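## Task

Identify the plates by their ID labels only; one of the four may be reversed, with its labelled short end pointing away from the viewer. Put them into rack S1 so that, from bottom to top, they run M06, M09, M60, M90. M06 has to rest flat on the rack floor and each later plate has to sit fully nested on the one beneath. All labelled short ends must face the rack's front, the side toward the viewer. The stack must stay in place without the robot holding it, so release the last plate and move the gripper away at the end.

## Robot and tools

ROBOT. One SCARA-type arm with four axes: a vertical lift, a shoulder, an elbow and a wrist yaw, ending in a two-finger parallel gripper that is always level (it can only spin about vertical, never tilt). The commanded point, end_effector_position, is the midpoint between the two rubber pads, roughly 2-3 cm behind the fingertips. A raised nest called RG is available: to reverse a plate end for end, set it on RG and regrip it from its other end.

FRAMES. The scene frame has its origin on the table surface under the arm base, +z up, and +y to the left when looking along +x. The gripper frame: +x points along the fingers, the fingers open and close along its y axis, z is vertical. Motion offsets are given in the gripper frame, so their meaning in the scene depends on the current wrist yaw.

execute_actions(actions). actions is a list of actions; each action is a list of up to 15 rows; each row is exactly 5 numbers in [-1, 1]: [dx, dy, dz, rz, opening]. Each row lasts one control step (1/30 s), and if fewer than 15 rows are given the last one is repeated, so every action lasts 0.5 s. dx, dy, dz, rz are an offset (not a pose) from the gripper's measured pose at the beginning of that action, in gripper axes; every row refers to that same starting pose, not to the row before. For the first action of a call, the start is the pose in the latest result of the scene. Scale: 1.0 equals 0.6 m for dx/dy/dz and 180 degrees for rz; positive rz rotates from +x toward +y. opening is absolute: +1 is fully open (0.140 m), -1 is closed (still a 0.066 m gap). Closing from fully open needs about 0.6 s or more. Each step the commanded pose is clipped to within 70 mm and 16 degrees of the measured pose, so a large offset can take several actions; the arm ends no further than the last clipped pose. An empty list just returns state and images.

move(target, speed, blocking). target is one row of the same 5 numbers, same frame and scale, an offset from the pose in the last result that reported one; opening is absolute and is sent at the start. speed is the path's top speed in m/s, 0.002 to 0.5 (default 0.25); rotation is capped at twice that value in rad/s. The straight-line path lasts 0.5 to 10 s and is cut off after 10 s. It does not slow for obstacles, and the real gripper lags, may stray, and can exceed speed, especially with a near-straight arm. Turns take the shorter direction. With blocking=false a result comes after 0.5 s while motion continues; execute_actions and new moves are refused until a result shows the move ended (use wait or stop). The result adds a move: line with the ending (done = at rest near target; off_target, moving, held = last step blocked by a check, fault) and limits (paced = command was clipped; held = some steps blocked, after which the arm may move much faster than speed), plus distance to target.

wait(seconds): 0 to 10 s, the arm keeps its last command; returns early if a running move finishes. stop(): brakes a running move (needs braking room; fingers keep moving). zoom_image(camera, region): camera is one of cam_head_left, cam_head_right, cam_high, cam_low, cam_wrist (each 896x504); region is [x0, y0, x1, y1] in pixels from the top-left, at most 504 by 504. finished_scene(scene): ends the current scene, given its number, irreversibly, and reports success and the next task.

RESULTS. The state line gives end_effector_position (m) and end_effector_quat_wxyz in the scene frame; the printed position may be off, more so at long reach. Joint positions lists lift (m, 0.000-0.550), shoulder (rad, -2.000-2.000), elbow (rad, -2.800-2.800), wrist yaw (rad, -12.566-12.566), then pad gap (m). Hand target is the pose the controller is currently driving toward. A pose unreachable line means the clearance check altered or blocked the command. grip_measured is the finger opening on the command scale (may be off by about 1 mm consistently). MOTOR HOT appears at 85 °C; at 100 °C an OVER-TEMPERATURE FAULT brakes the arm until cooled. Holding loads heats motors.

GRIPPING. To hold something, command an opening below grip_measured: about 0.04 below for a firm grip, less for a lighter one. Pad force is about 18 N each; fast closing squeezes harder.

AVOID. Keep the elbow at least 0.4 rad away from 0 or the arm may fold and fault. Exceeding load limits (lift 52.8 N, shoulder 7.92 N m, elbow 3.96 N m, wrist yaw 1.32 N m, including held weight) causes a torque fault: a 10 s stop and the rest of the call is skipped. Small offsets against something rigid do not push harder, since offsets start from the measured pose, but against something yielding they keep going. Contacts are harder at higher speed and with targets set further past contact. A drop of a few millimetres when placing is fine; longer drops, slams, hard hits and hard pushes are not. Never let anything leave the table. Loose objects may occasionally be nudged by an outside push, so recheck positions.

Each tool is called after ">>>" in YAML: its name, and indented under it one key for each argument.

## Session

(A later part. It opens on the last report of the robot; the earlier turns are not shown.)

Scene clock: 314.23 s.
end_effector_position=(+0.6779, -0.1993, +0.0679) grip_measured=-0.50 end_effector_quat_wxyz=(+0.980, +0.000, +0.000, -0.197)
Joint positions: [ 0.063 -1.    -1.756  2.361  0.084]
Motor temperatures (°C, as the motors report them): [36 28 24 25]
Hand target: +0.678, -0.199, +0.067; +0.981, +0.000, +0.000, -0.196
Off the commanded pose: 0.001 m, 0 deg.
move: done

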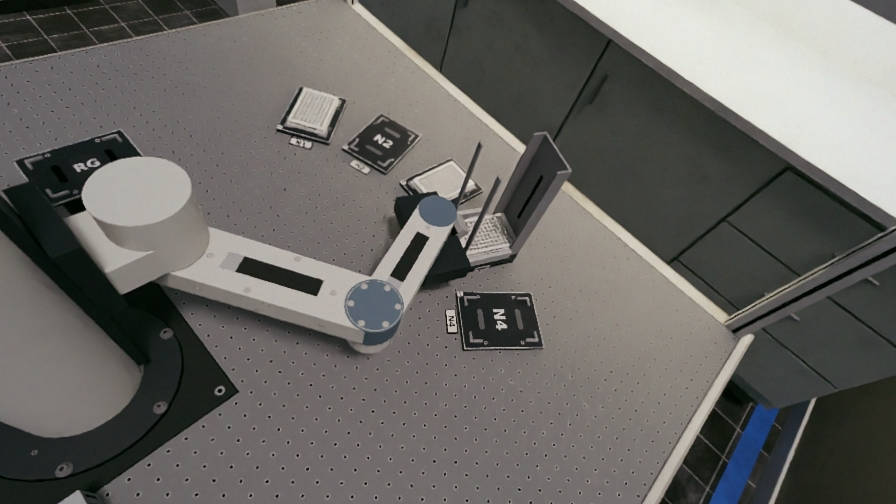

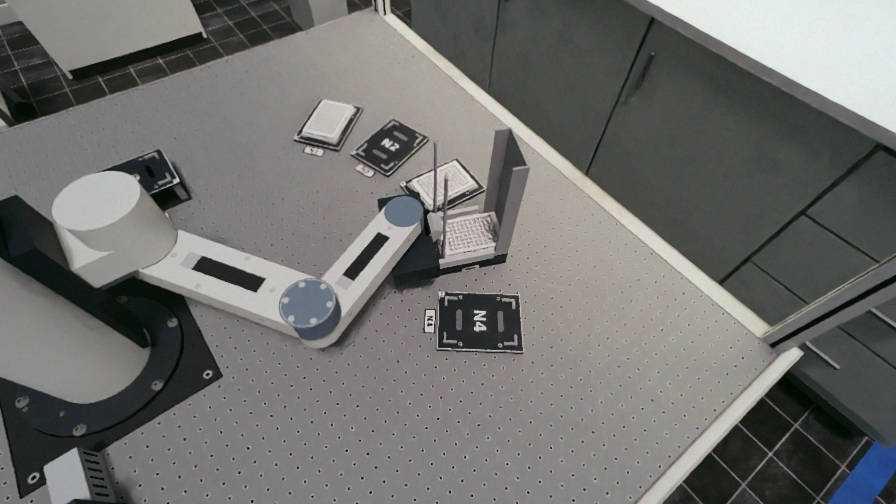

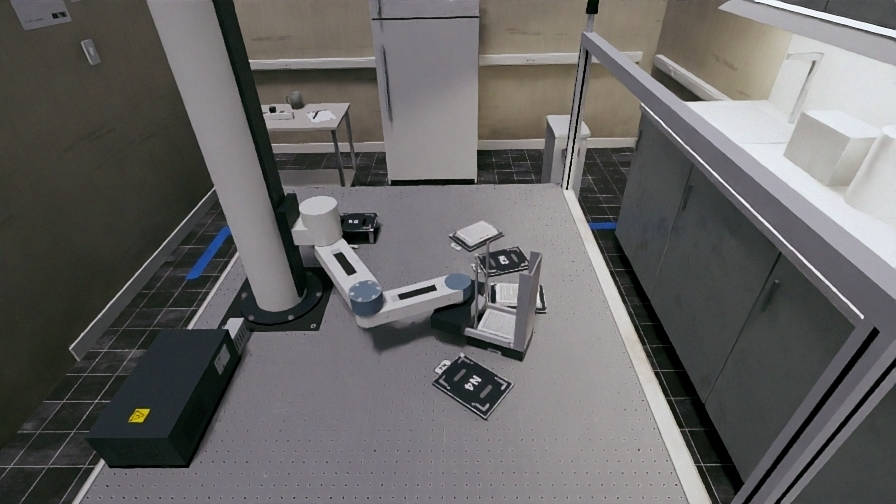

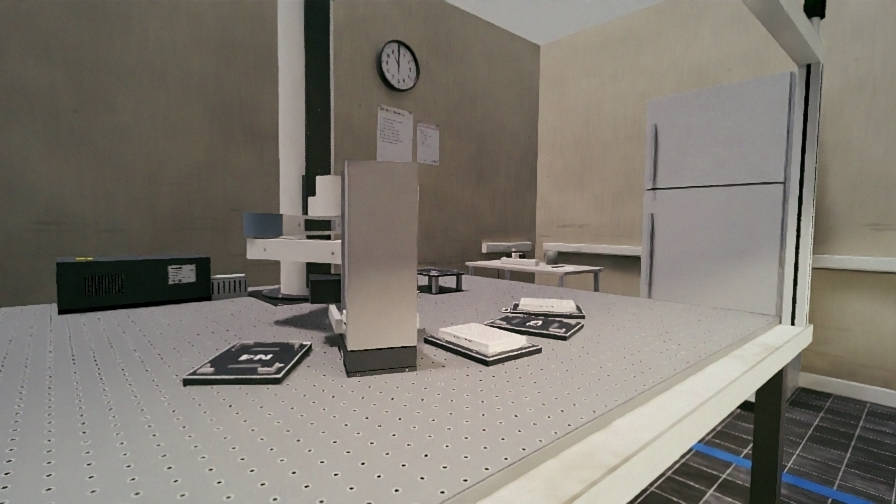

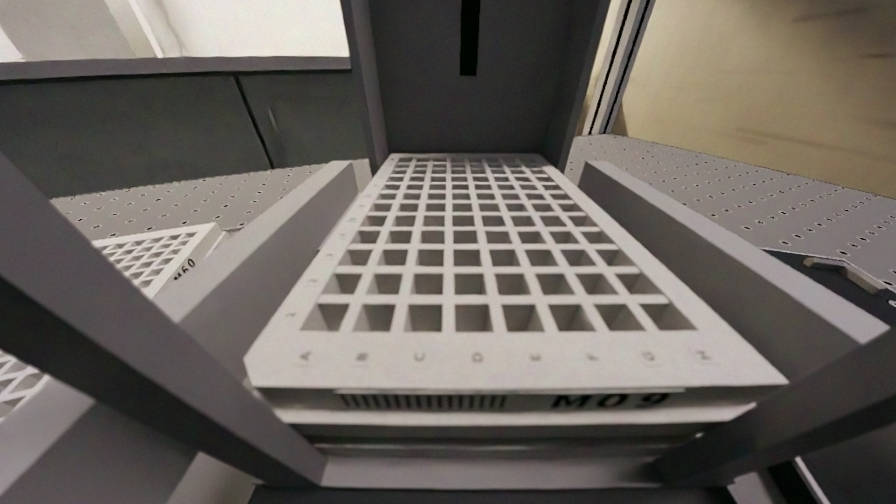

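>>> execute_actions:
  actions:
    - [[0,0,0.0005,0,-0.52],[0,0,0.001,0,-0.5],[0,0,0.001,0,-0.48],[0,0,0.001,0,-0.45],[0,0,0.001,0,-0.4],[0,0,0.001,0,-0.3],[0,0,0.001,0,-0.2],[0,0,0.001,0,-0.1],[0,0,0.001,0,0],[0,0,0.001,0,0.1],[0,0,0.001,0,0.2],[0,0,0.001,0,0.3]]

>>> move:
  target: [-0.22,0,0,0,0.3]
  speed: 0.35

Scene clock: 319.77 s.
end_effector_position=(+0.6779, -0.1993, +0.0686) grip_measured=+0.30 end_effector_quat_wxyz=(+0.980, +0.000, +0.000, -0.197)
Joint positions: [ 0.064 -1.    -1.756  2.36   0.114]
Motor temperatures (°C, as the motors report them): [36 28 24 25]
Hand target: +0.678, -0.199, +0.069; +0.980, +0.000, +0.000, -0.197
Off the commanded pose: 0.000 m, 0 deg.

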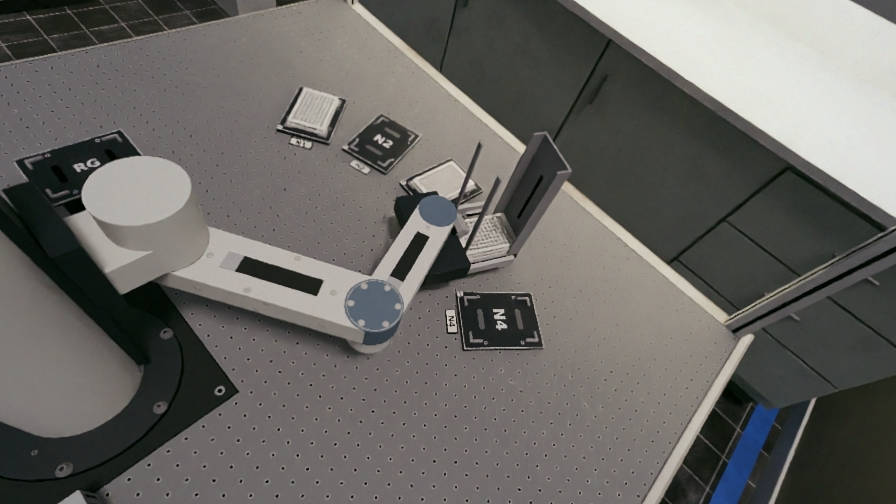

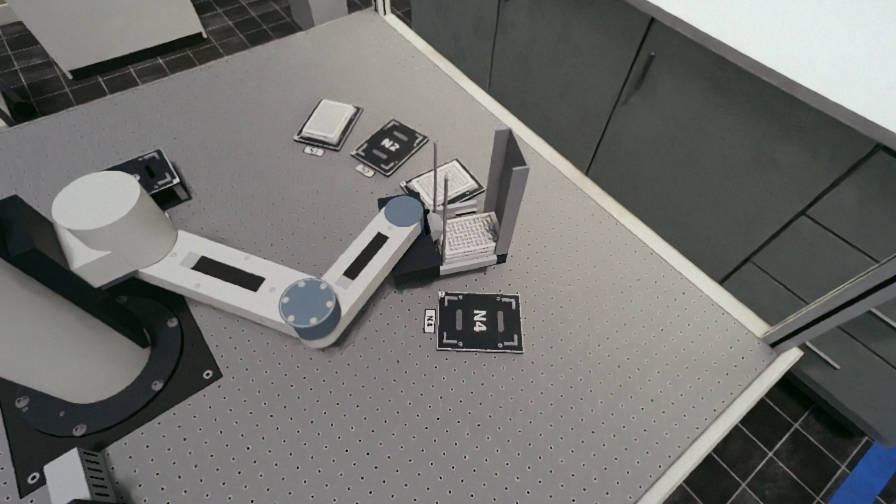

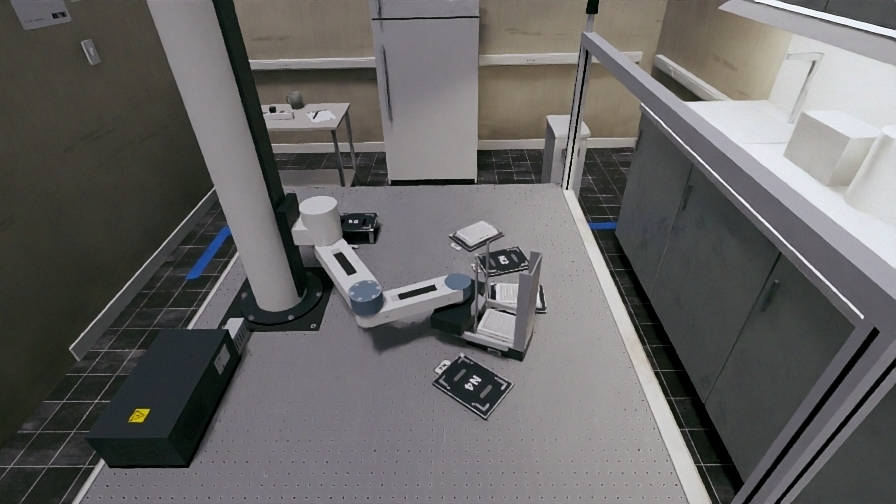

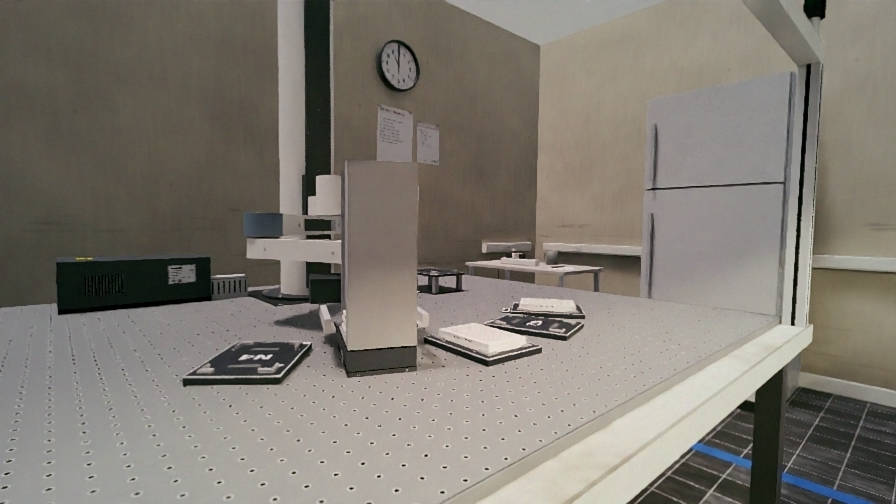

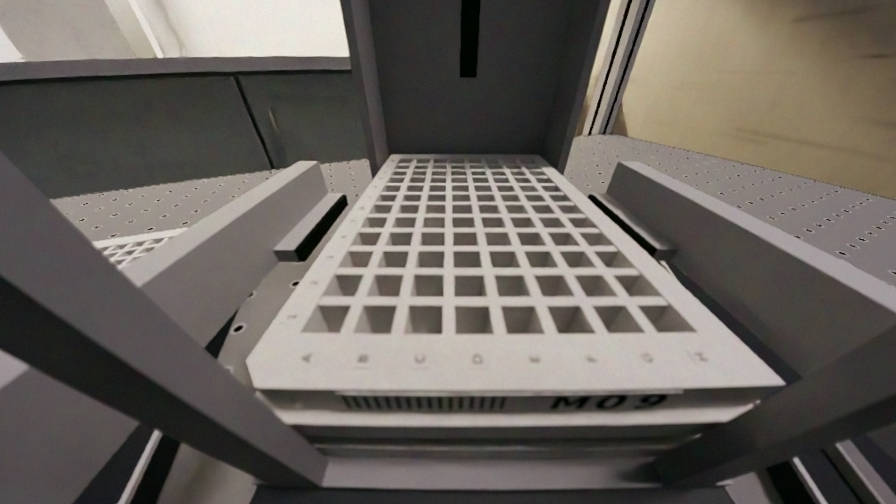

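Scene clock: 320.60 s.
end_effector_position=(+0.5561, -0.1483, +0.0686) grip_measured=+0.30 end_effector_quat_wxyz=(+0.981, +0.000, +0.000, -0.196)
Joint positions: [ 0.064 -1.263 -1.077  1.945  0.114]
Motor temperatures (°C, as the motors report them): [36 28 24 25]
Hand target: +0.556, -0.148, +0.069; +0.980, +0.000, +0.000, -0.197
Off the commanded pose: 0.000 m, 0 deg.
move: done

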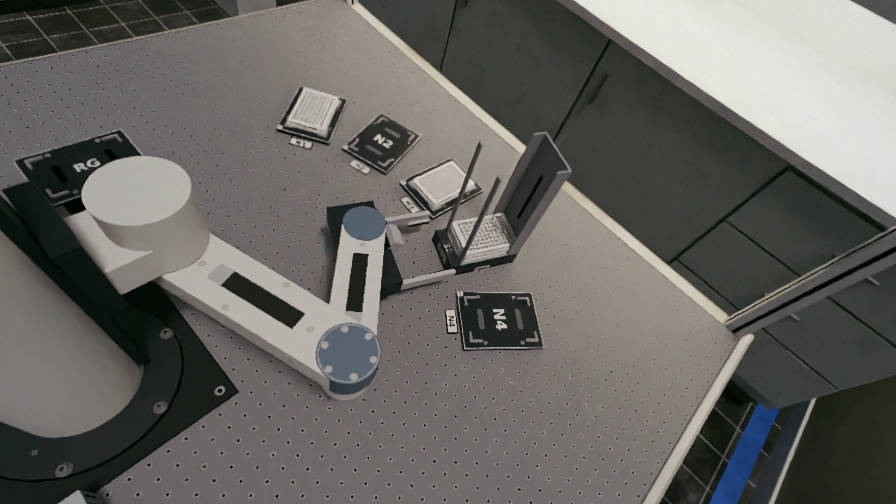

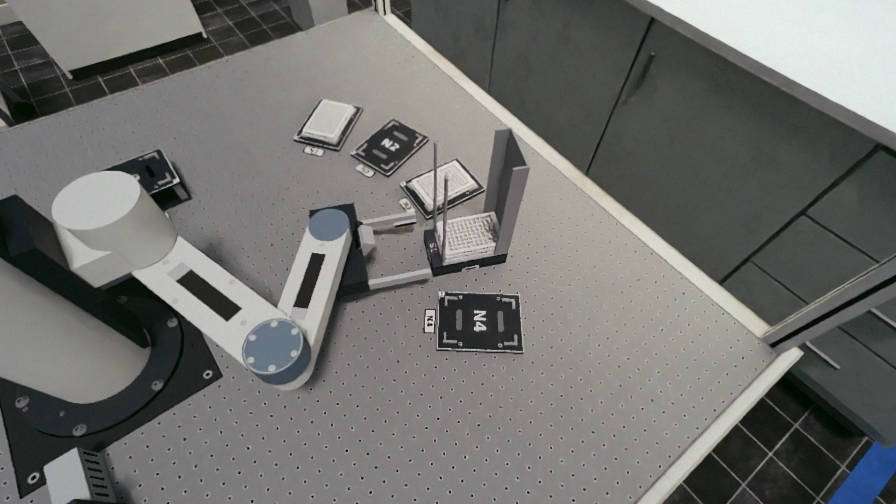

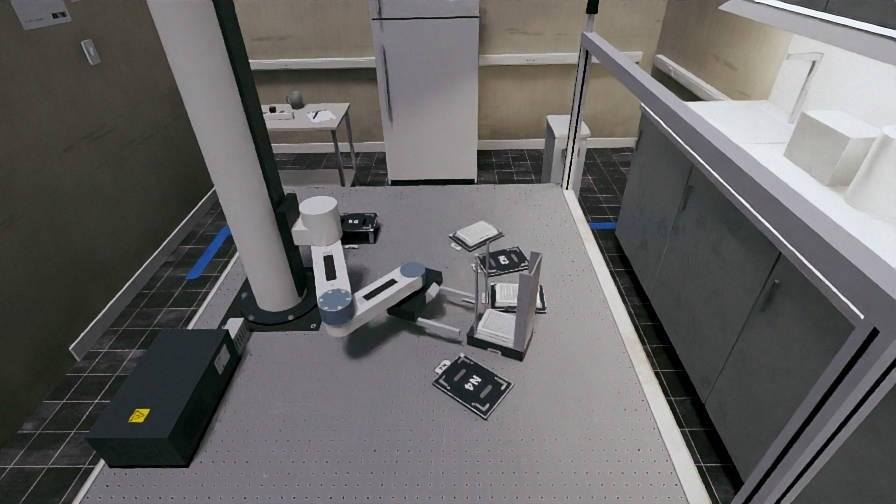

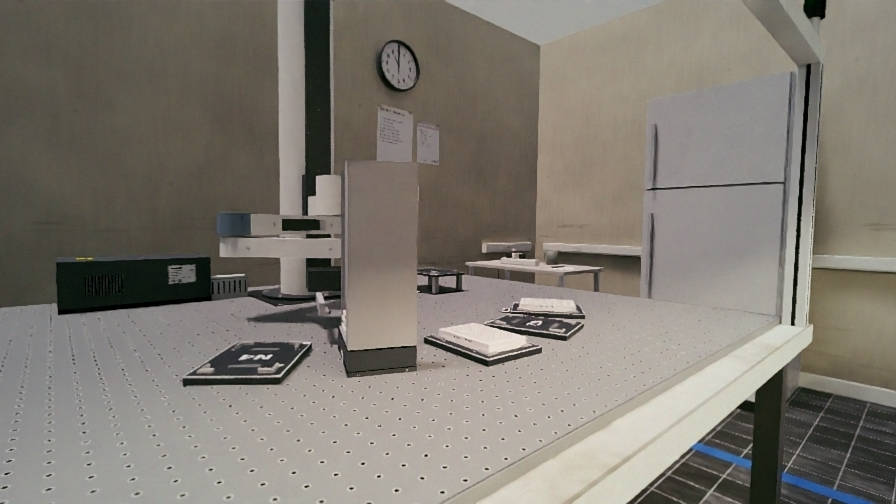

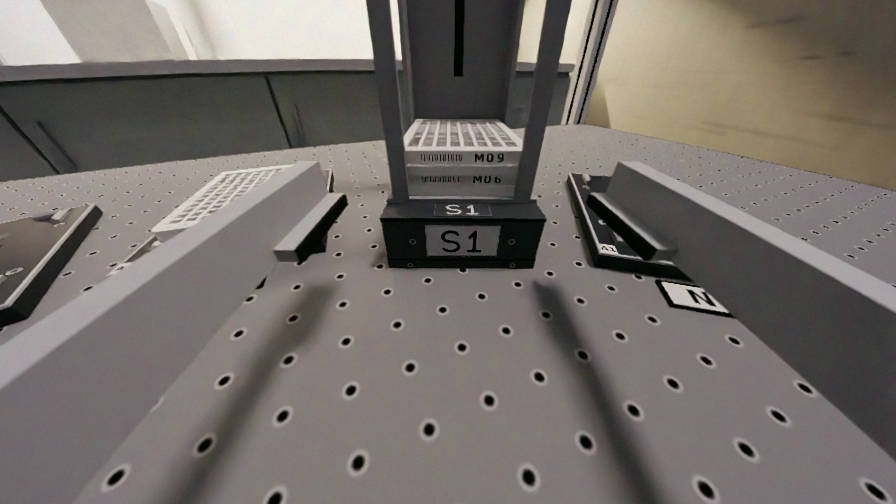

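>>> move:
  target: [-0.0145,0.247,-0.031,0.119,0.1]
  speed: 0.35

Scene clock: 331.03 s.
end_effector_position=(+0.6052, -0.0081, +0.0500) grip_measured=+0.10 end_effector_quat_wxyz=(+1.000, +0.000, +0.000, -0.011)
Joint positions: [ 0.045 -0.886 -1.176  2.04   0.107]
Motor temperatures (°C, as the motors report them): [36 28 24 25]
Hand target: +0.605, -0.008, +0.050; +1.000, +0.000, +0.000, -0.011
Off the commanded pose: 0.000 m, 0 deg.
move: done

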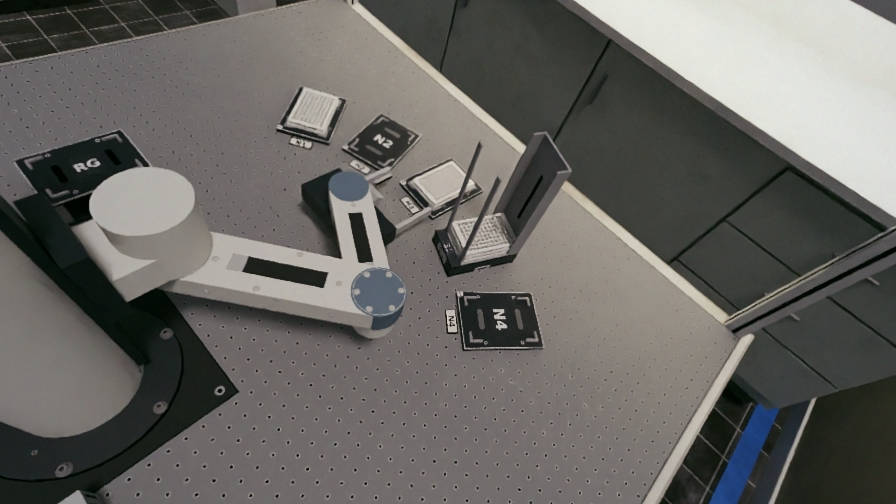

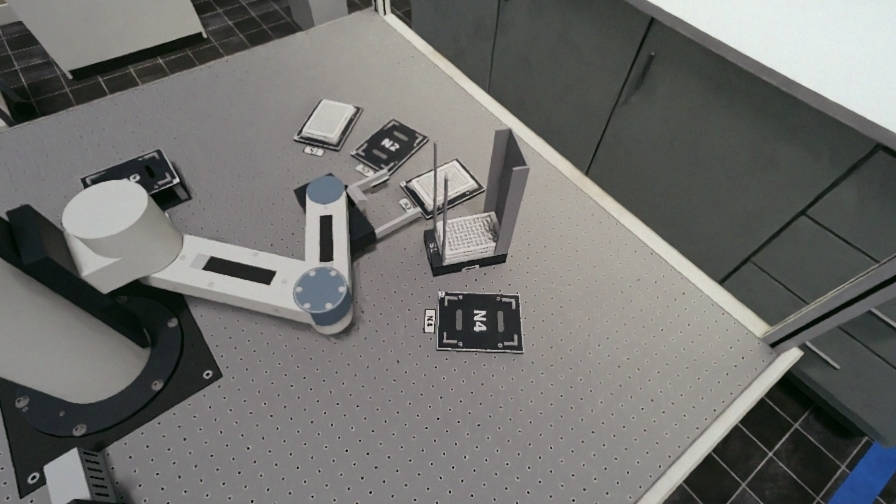

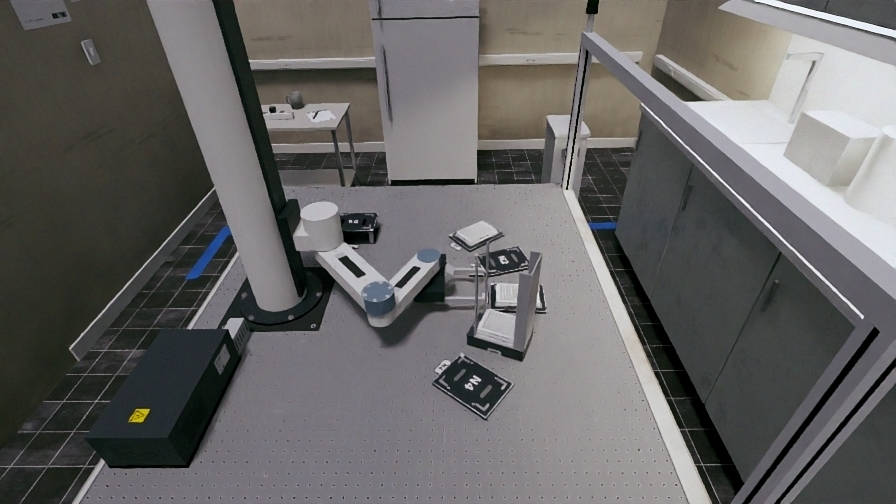

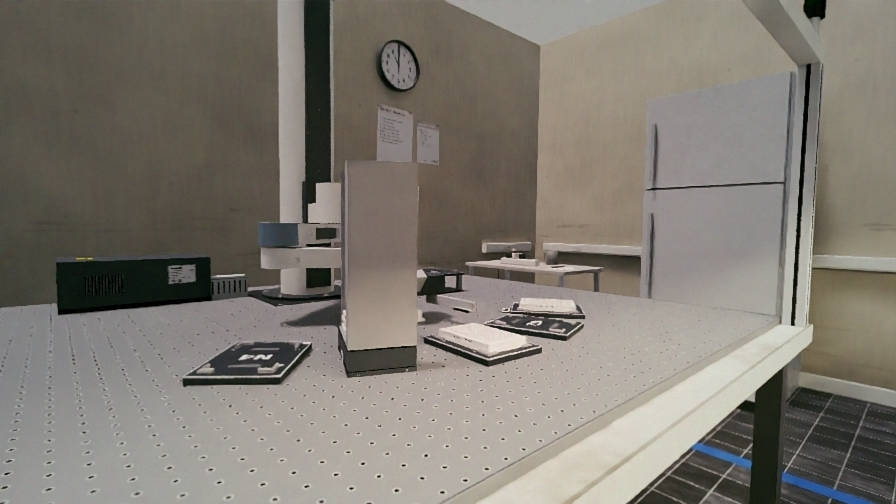

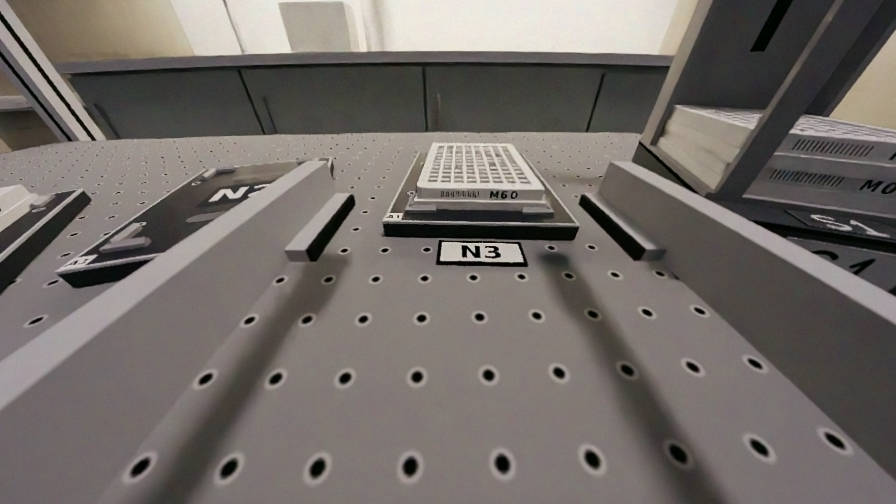

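>>> move:
  target: [0.2217,-0.0225,-0.0045,-0.005,0.1]
  speed: 0.3

Scene clock: 336.30 s.
end_effector_position=(+0.7379, -0.0246, +0.0473) grip_measured=+0.10 end_effector_quat_wxyz=(+1.000, +0.000, +0.000, -0.019)
Joint positions: [ 0.042 -0.612 -1.899  2.474  0.107]
Motor temperatures (°C, as the motors report them): [36 28 24 25]
Hand target: +0.738, -0.025, +0.047; +1.000, +0.000, +0.000, -0.018
Off the commanded pose: 0.000 m, 0 deg.
move: done

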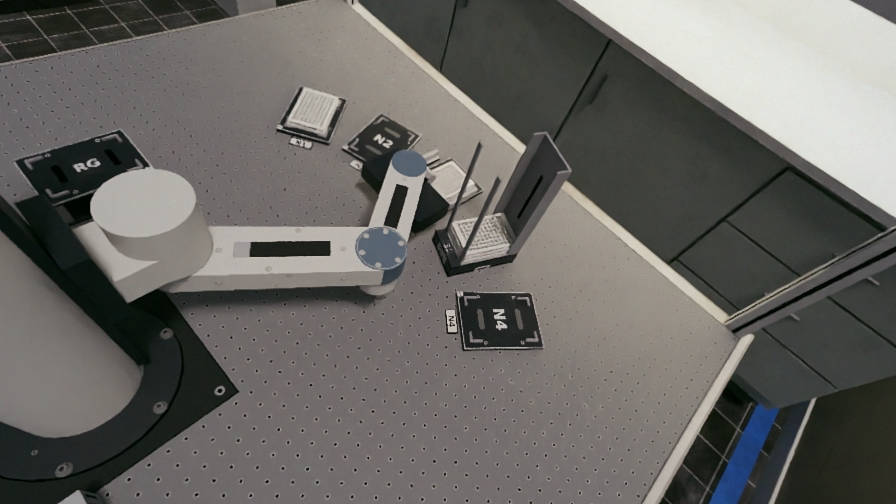

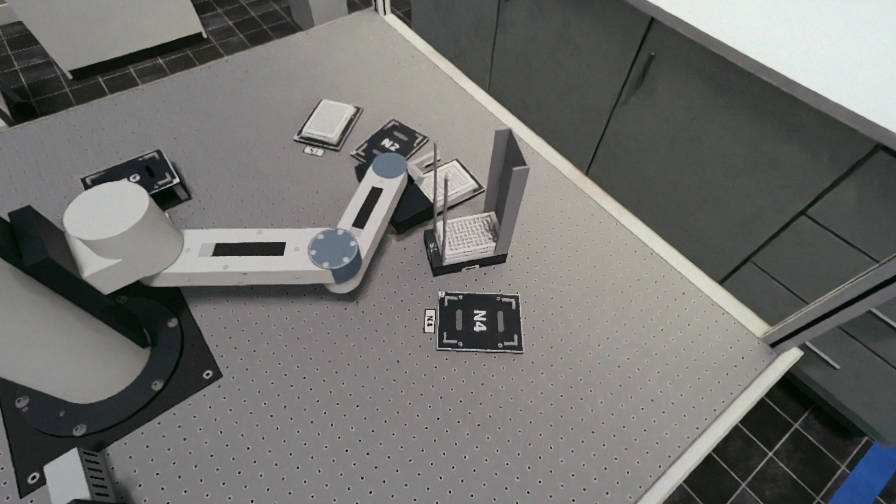

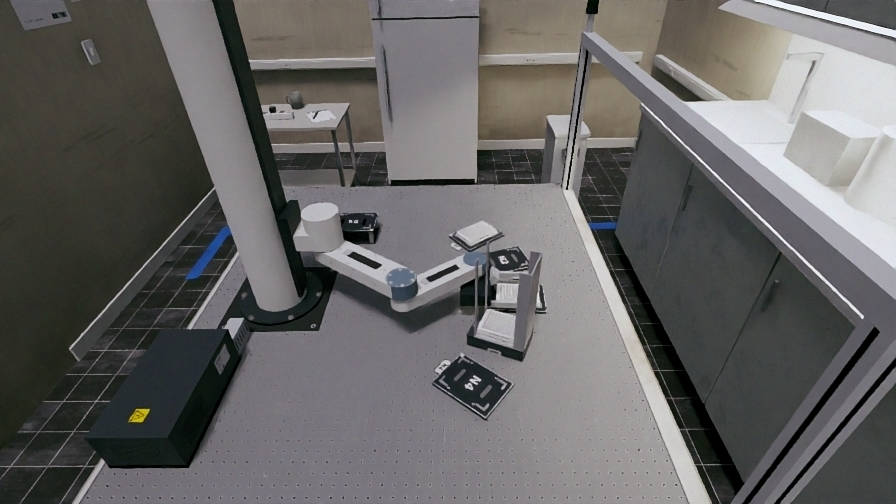

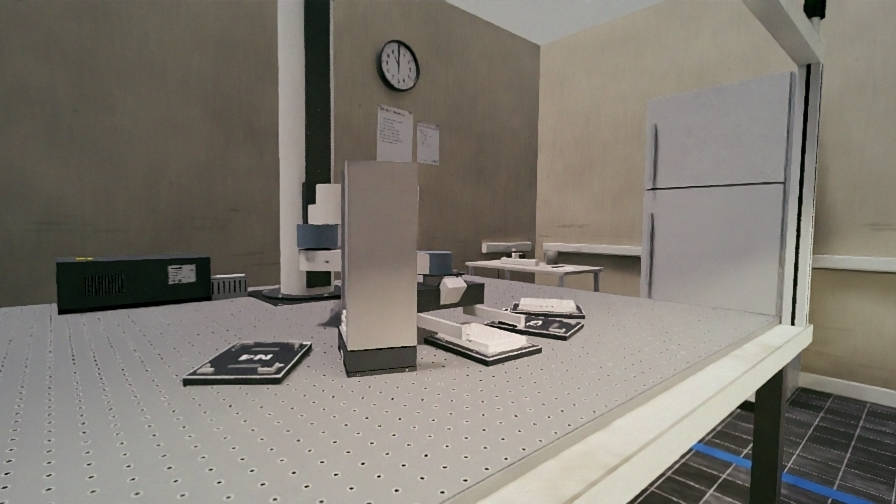

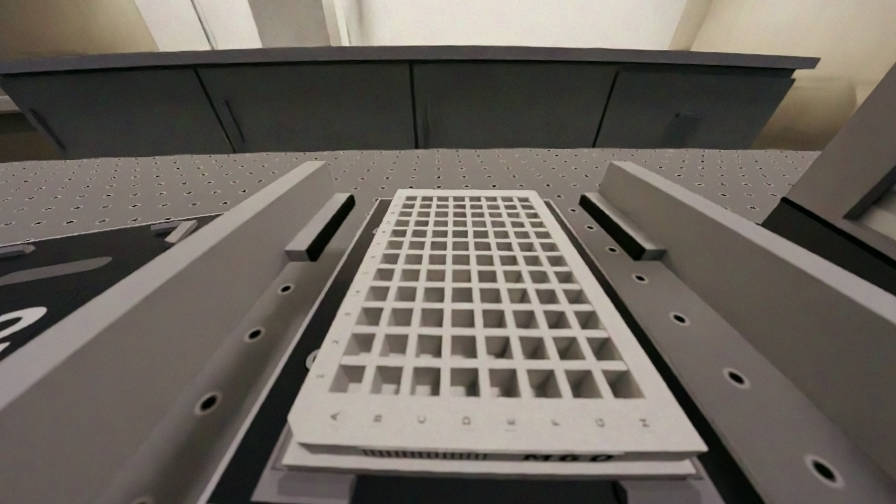

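>>> move:
  target: [-0.004,-0.001,-0.033,-0.0045,0.1]
  speed: 0.04

Scene clock: 344.00 s.
end_effector_position=(+0.7356, -0.0250, +0.0274) grip_measured=+0.10 end_effector_quat_wxyz=(+1.000, +0.000, +0.000, -0.025)
Joint positions: [ 0.022 -0.616 -1.883  2.448  0.107]
Motor temperatures (°C, as the motors report them): [36 28 24 25]
Hand target: +0.736, -0.025, +0.028; +1.000, +0.000, +0.000, -0.026
Off the commanded pose: 0.000 m, 0 deg.
move: done

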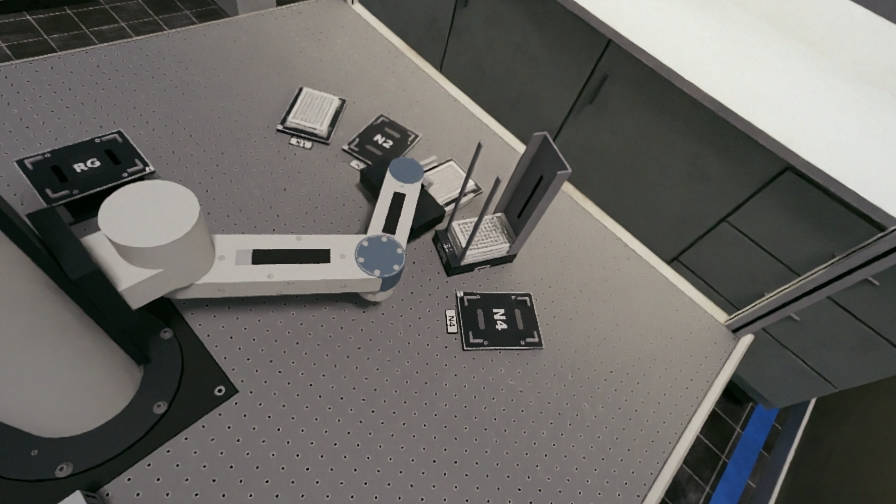

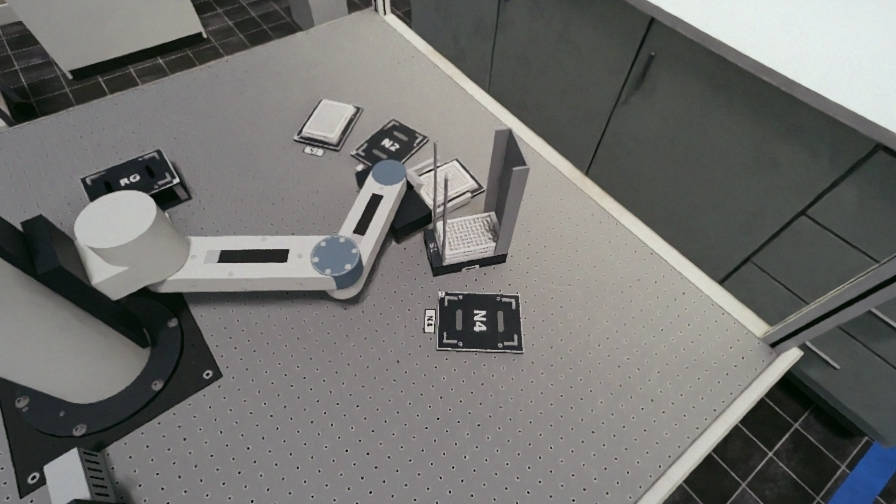

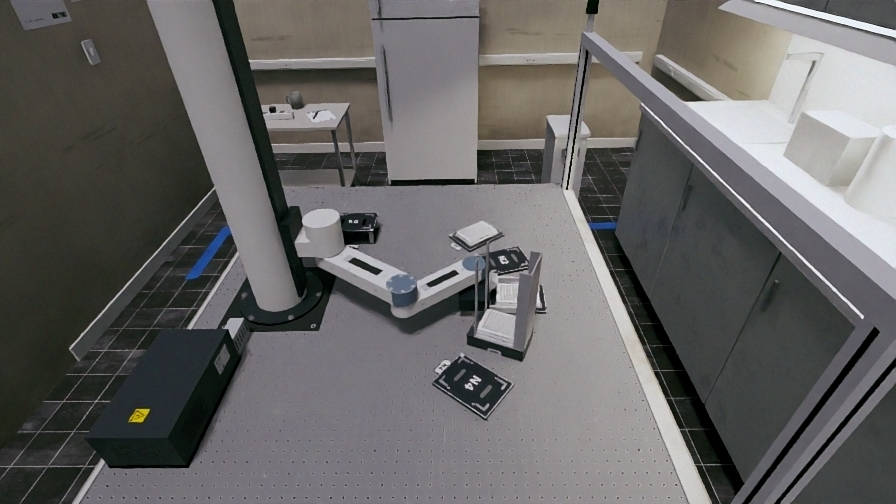

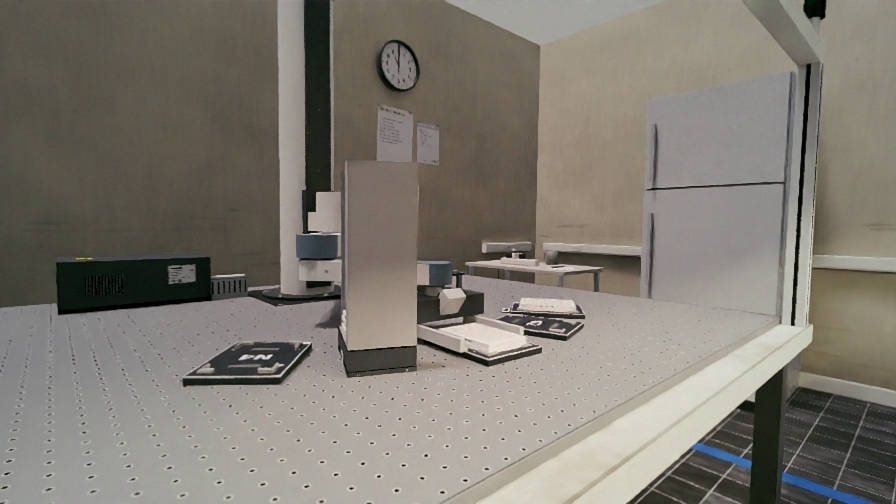

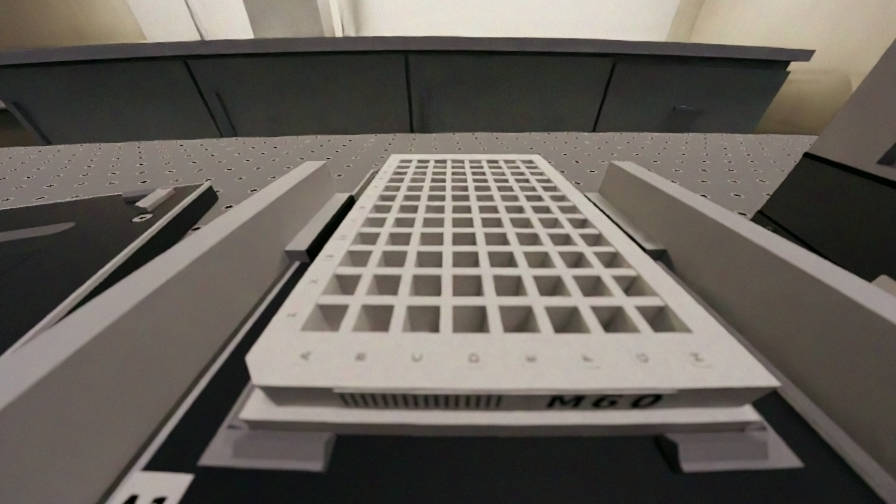

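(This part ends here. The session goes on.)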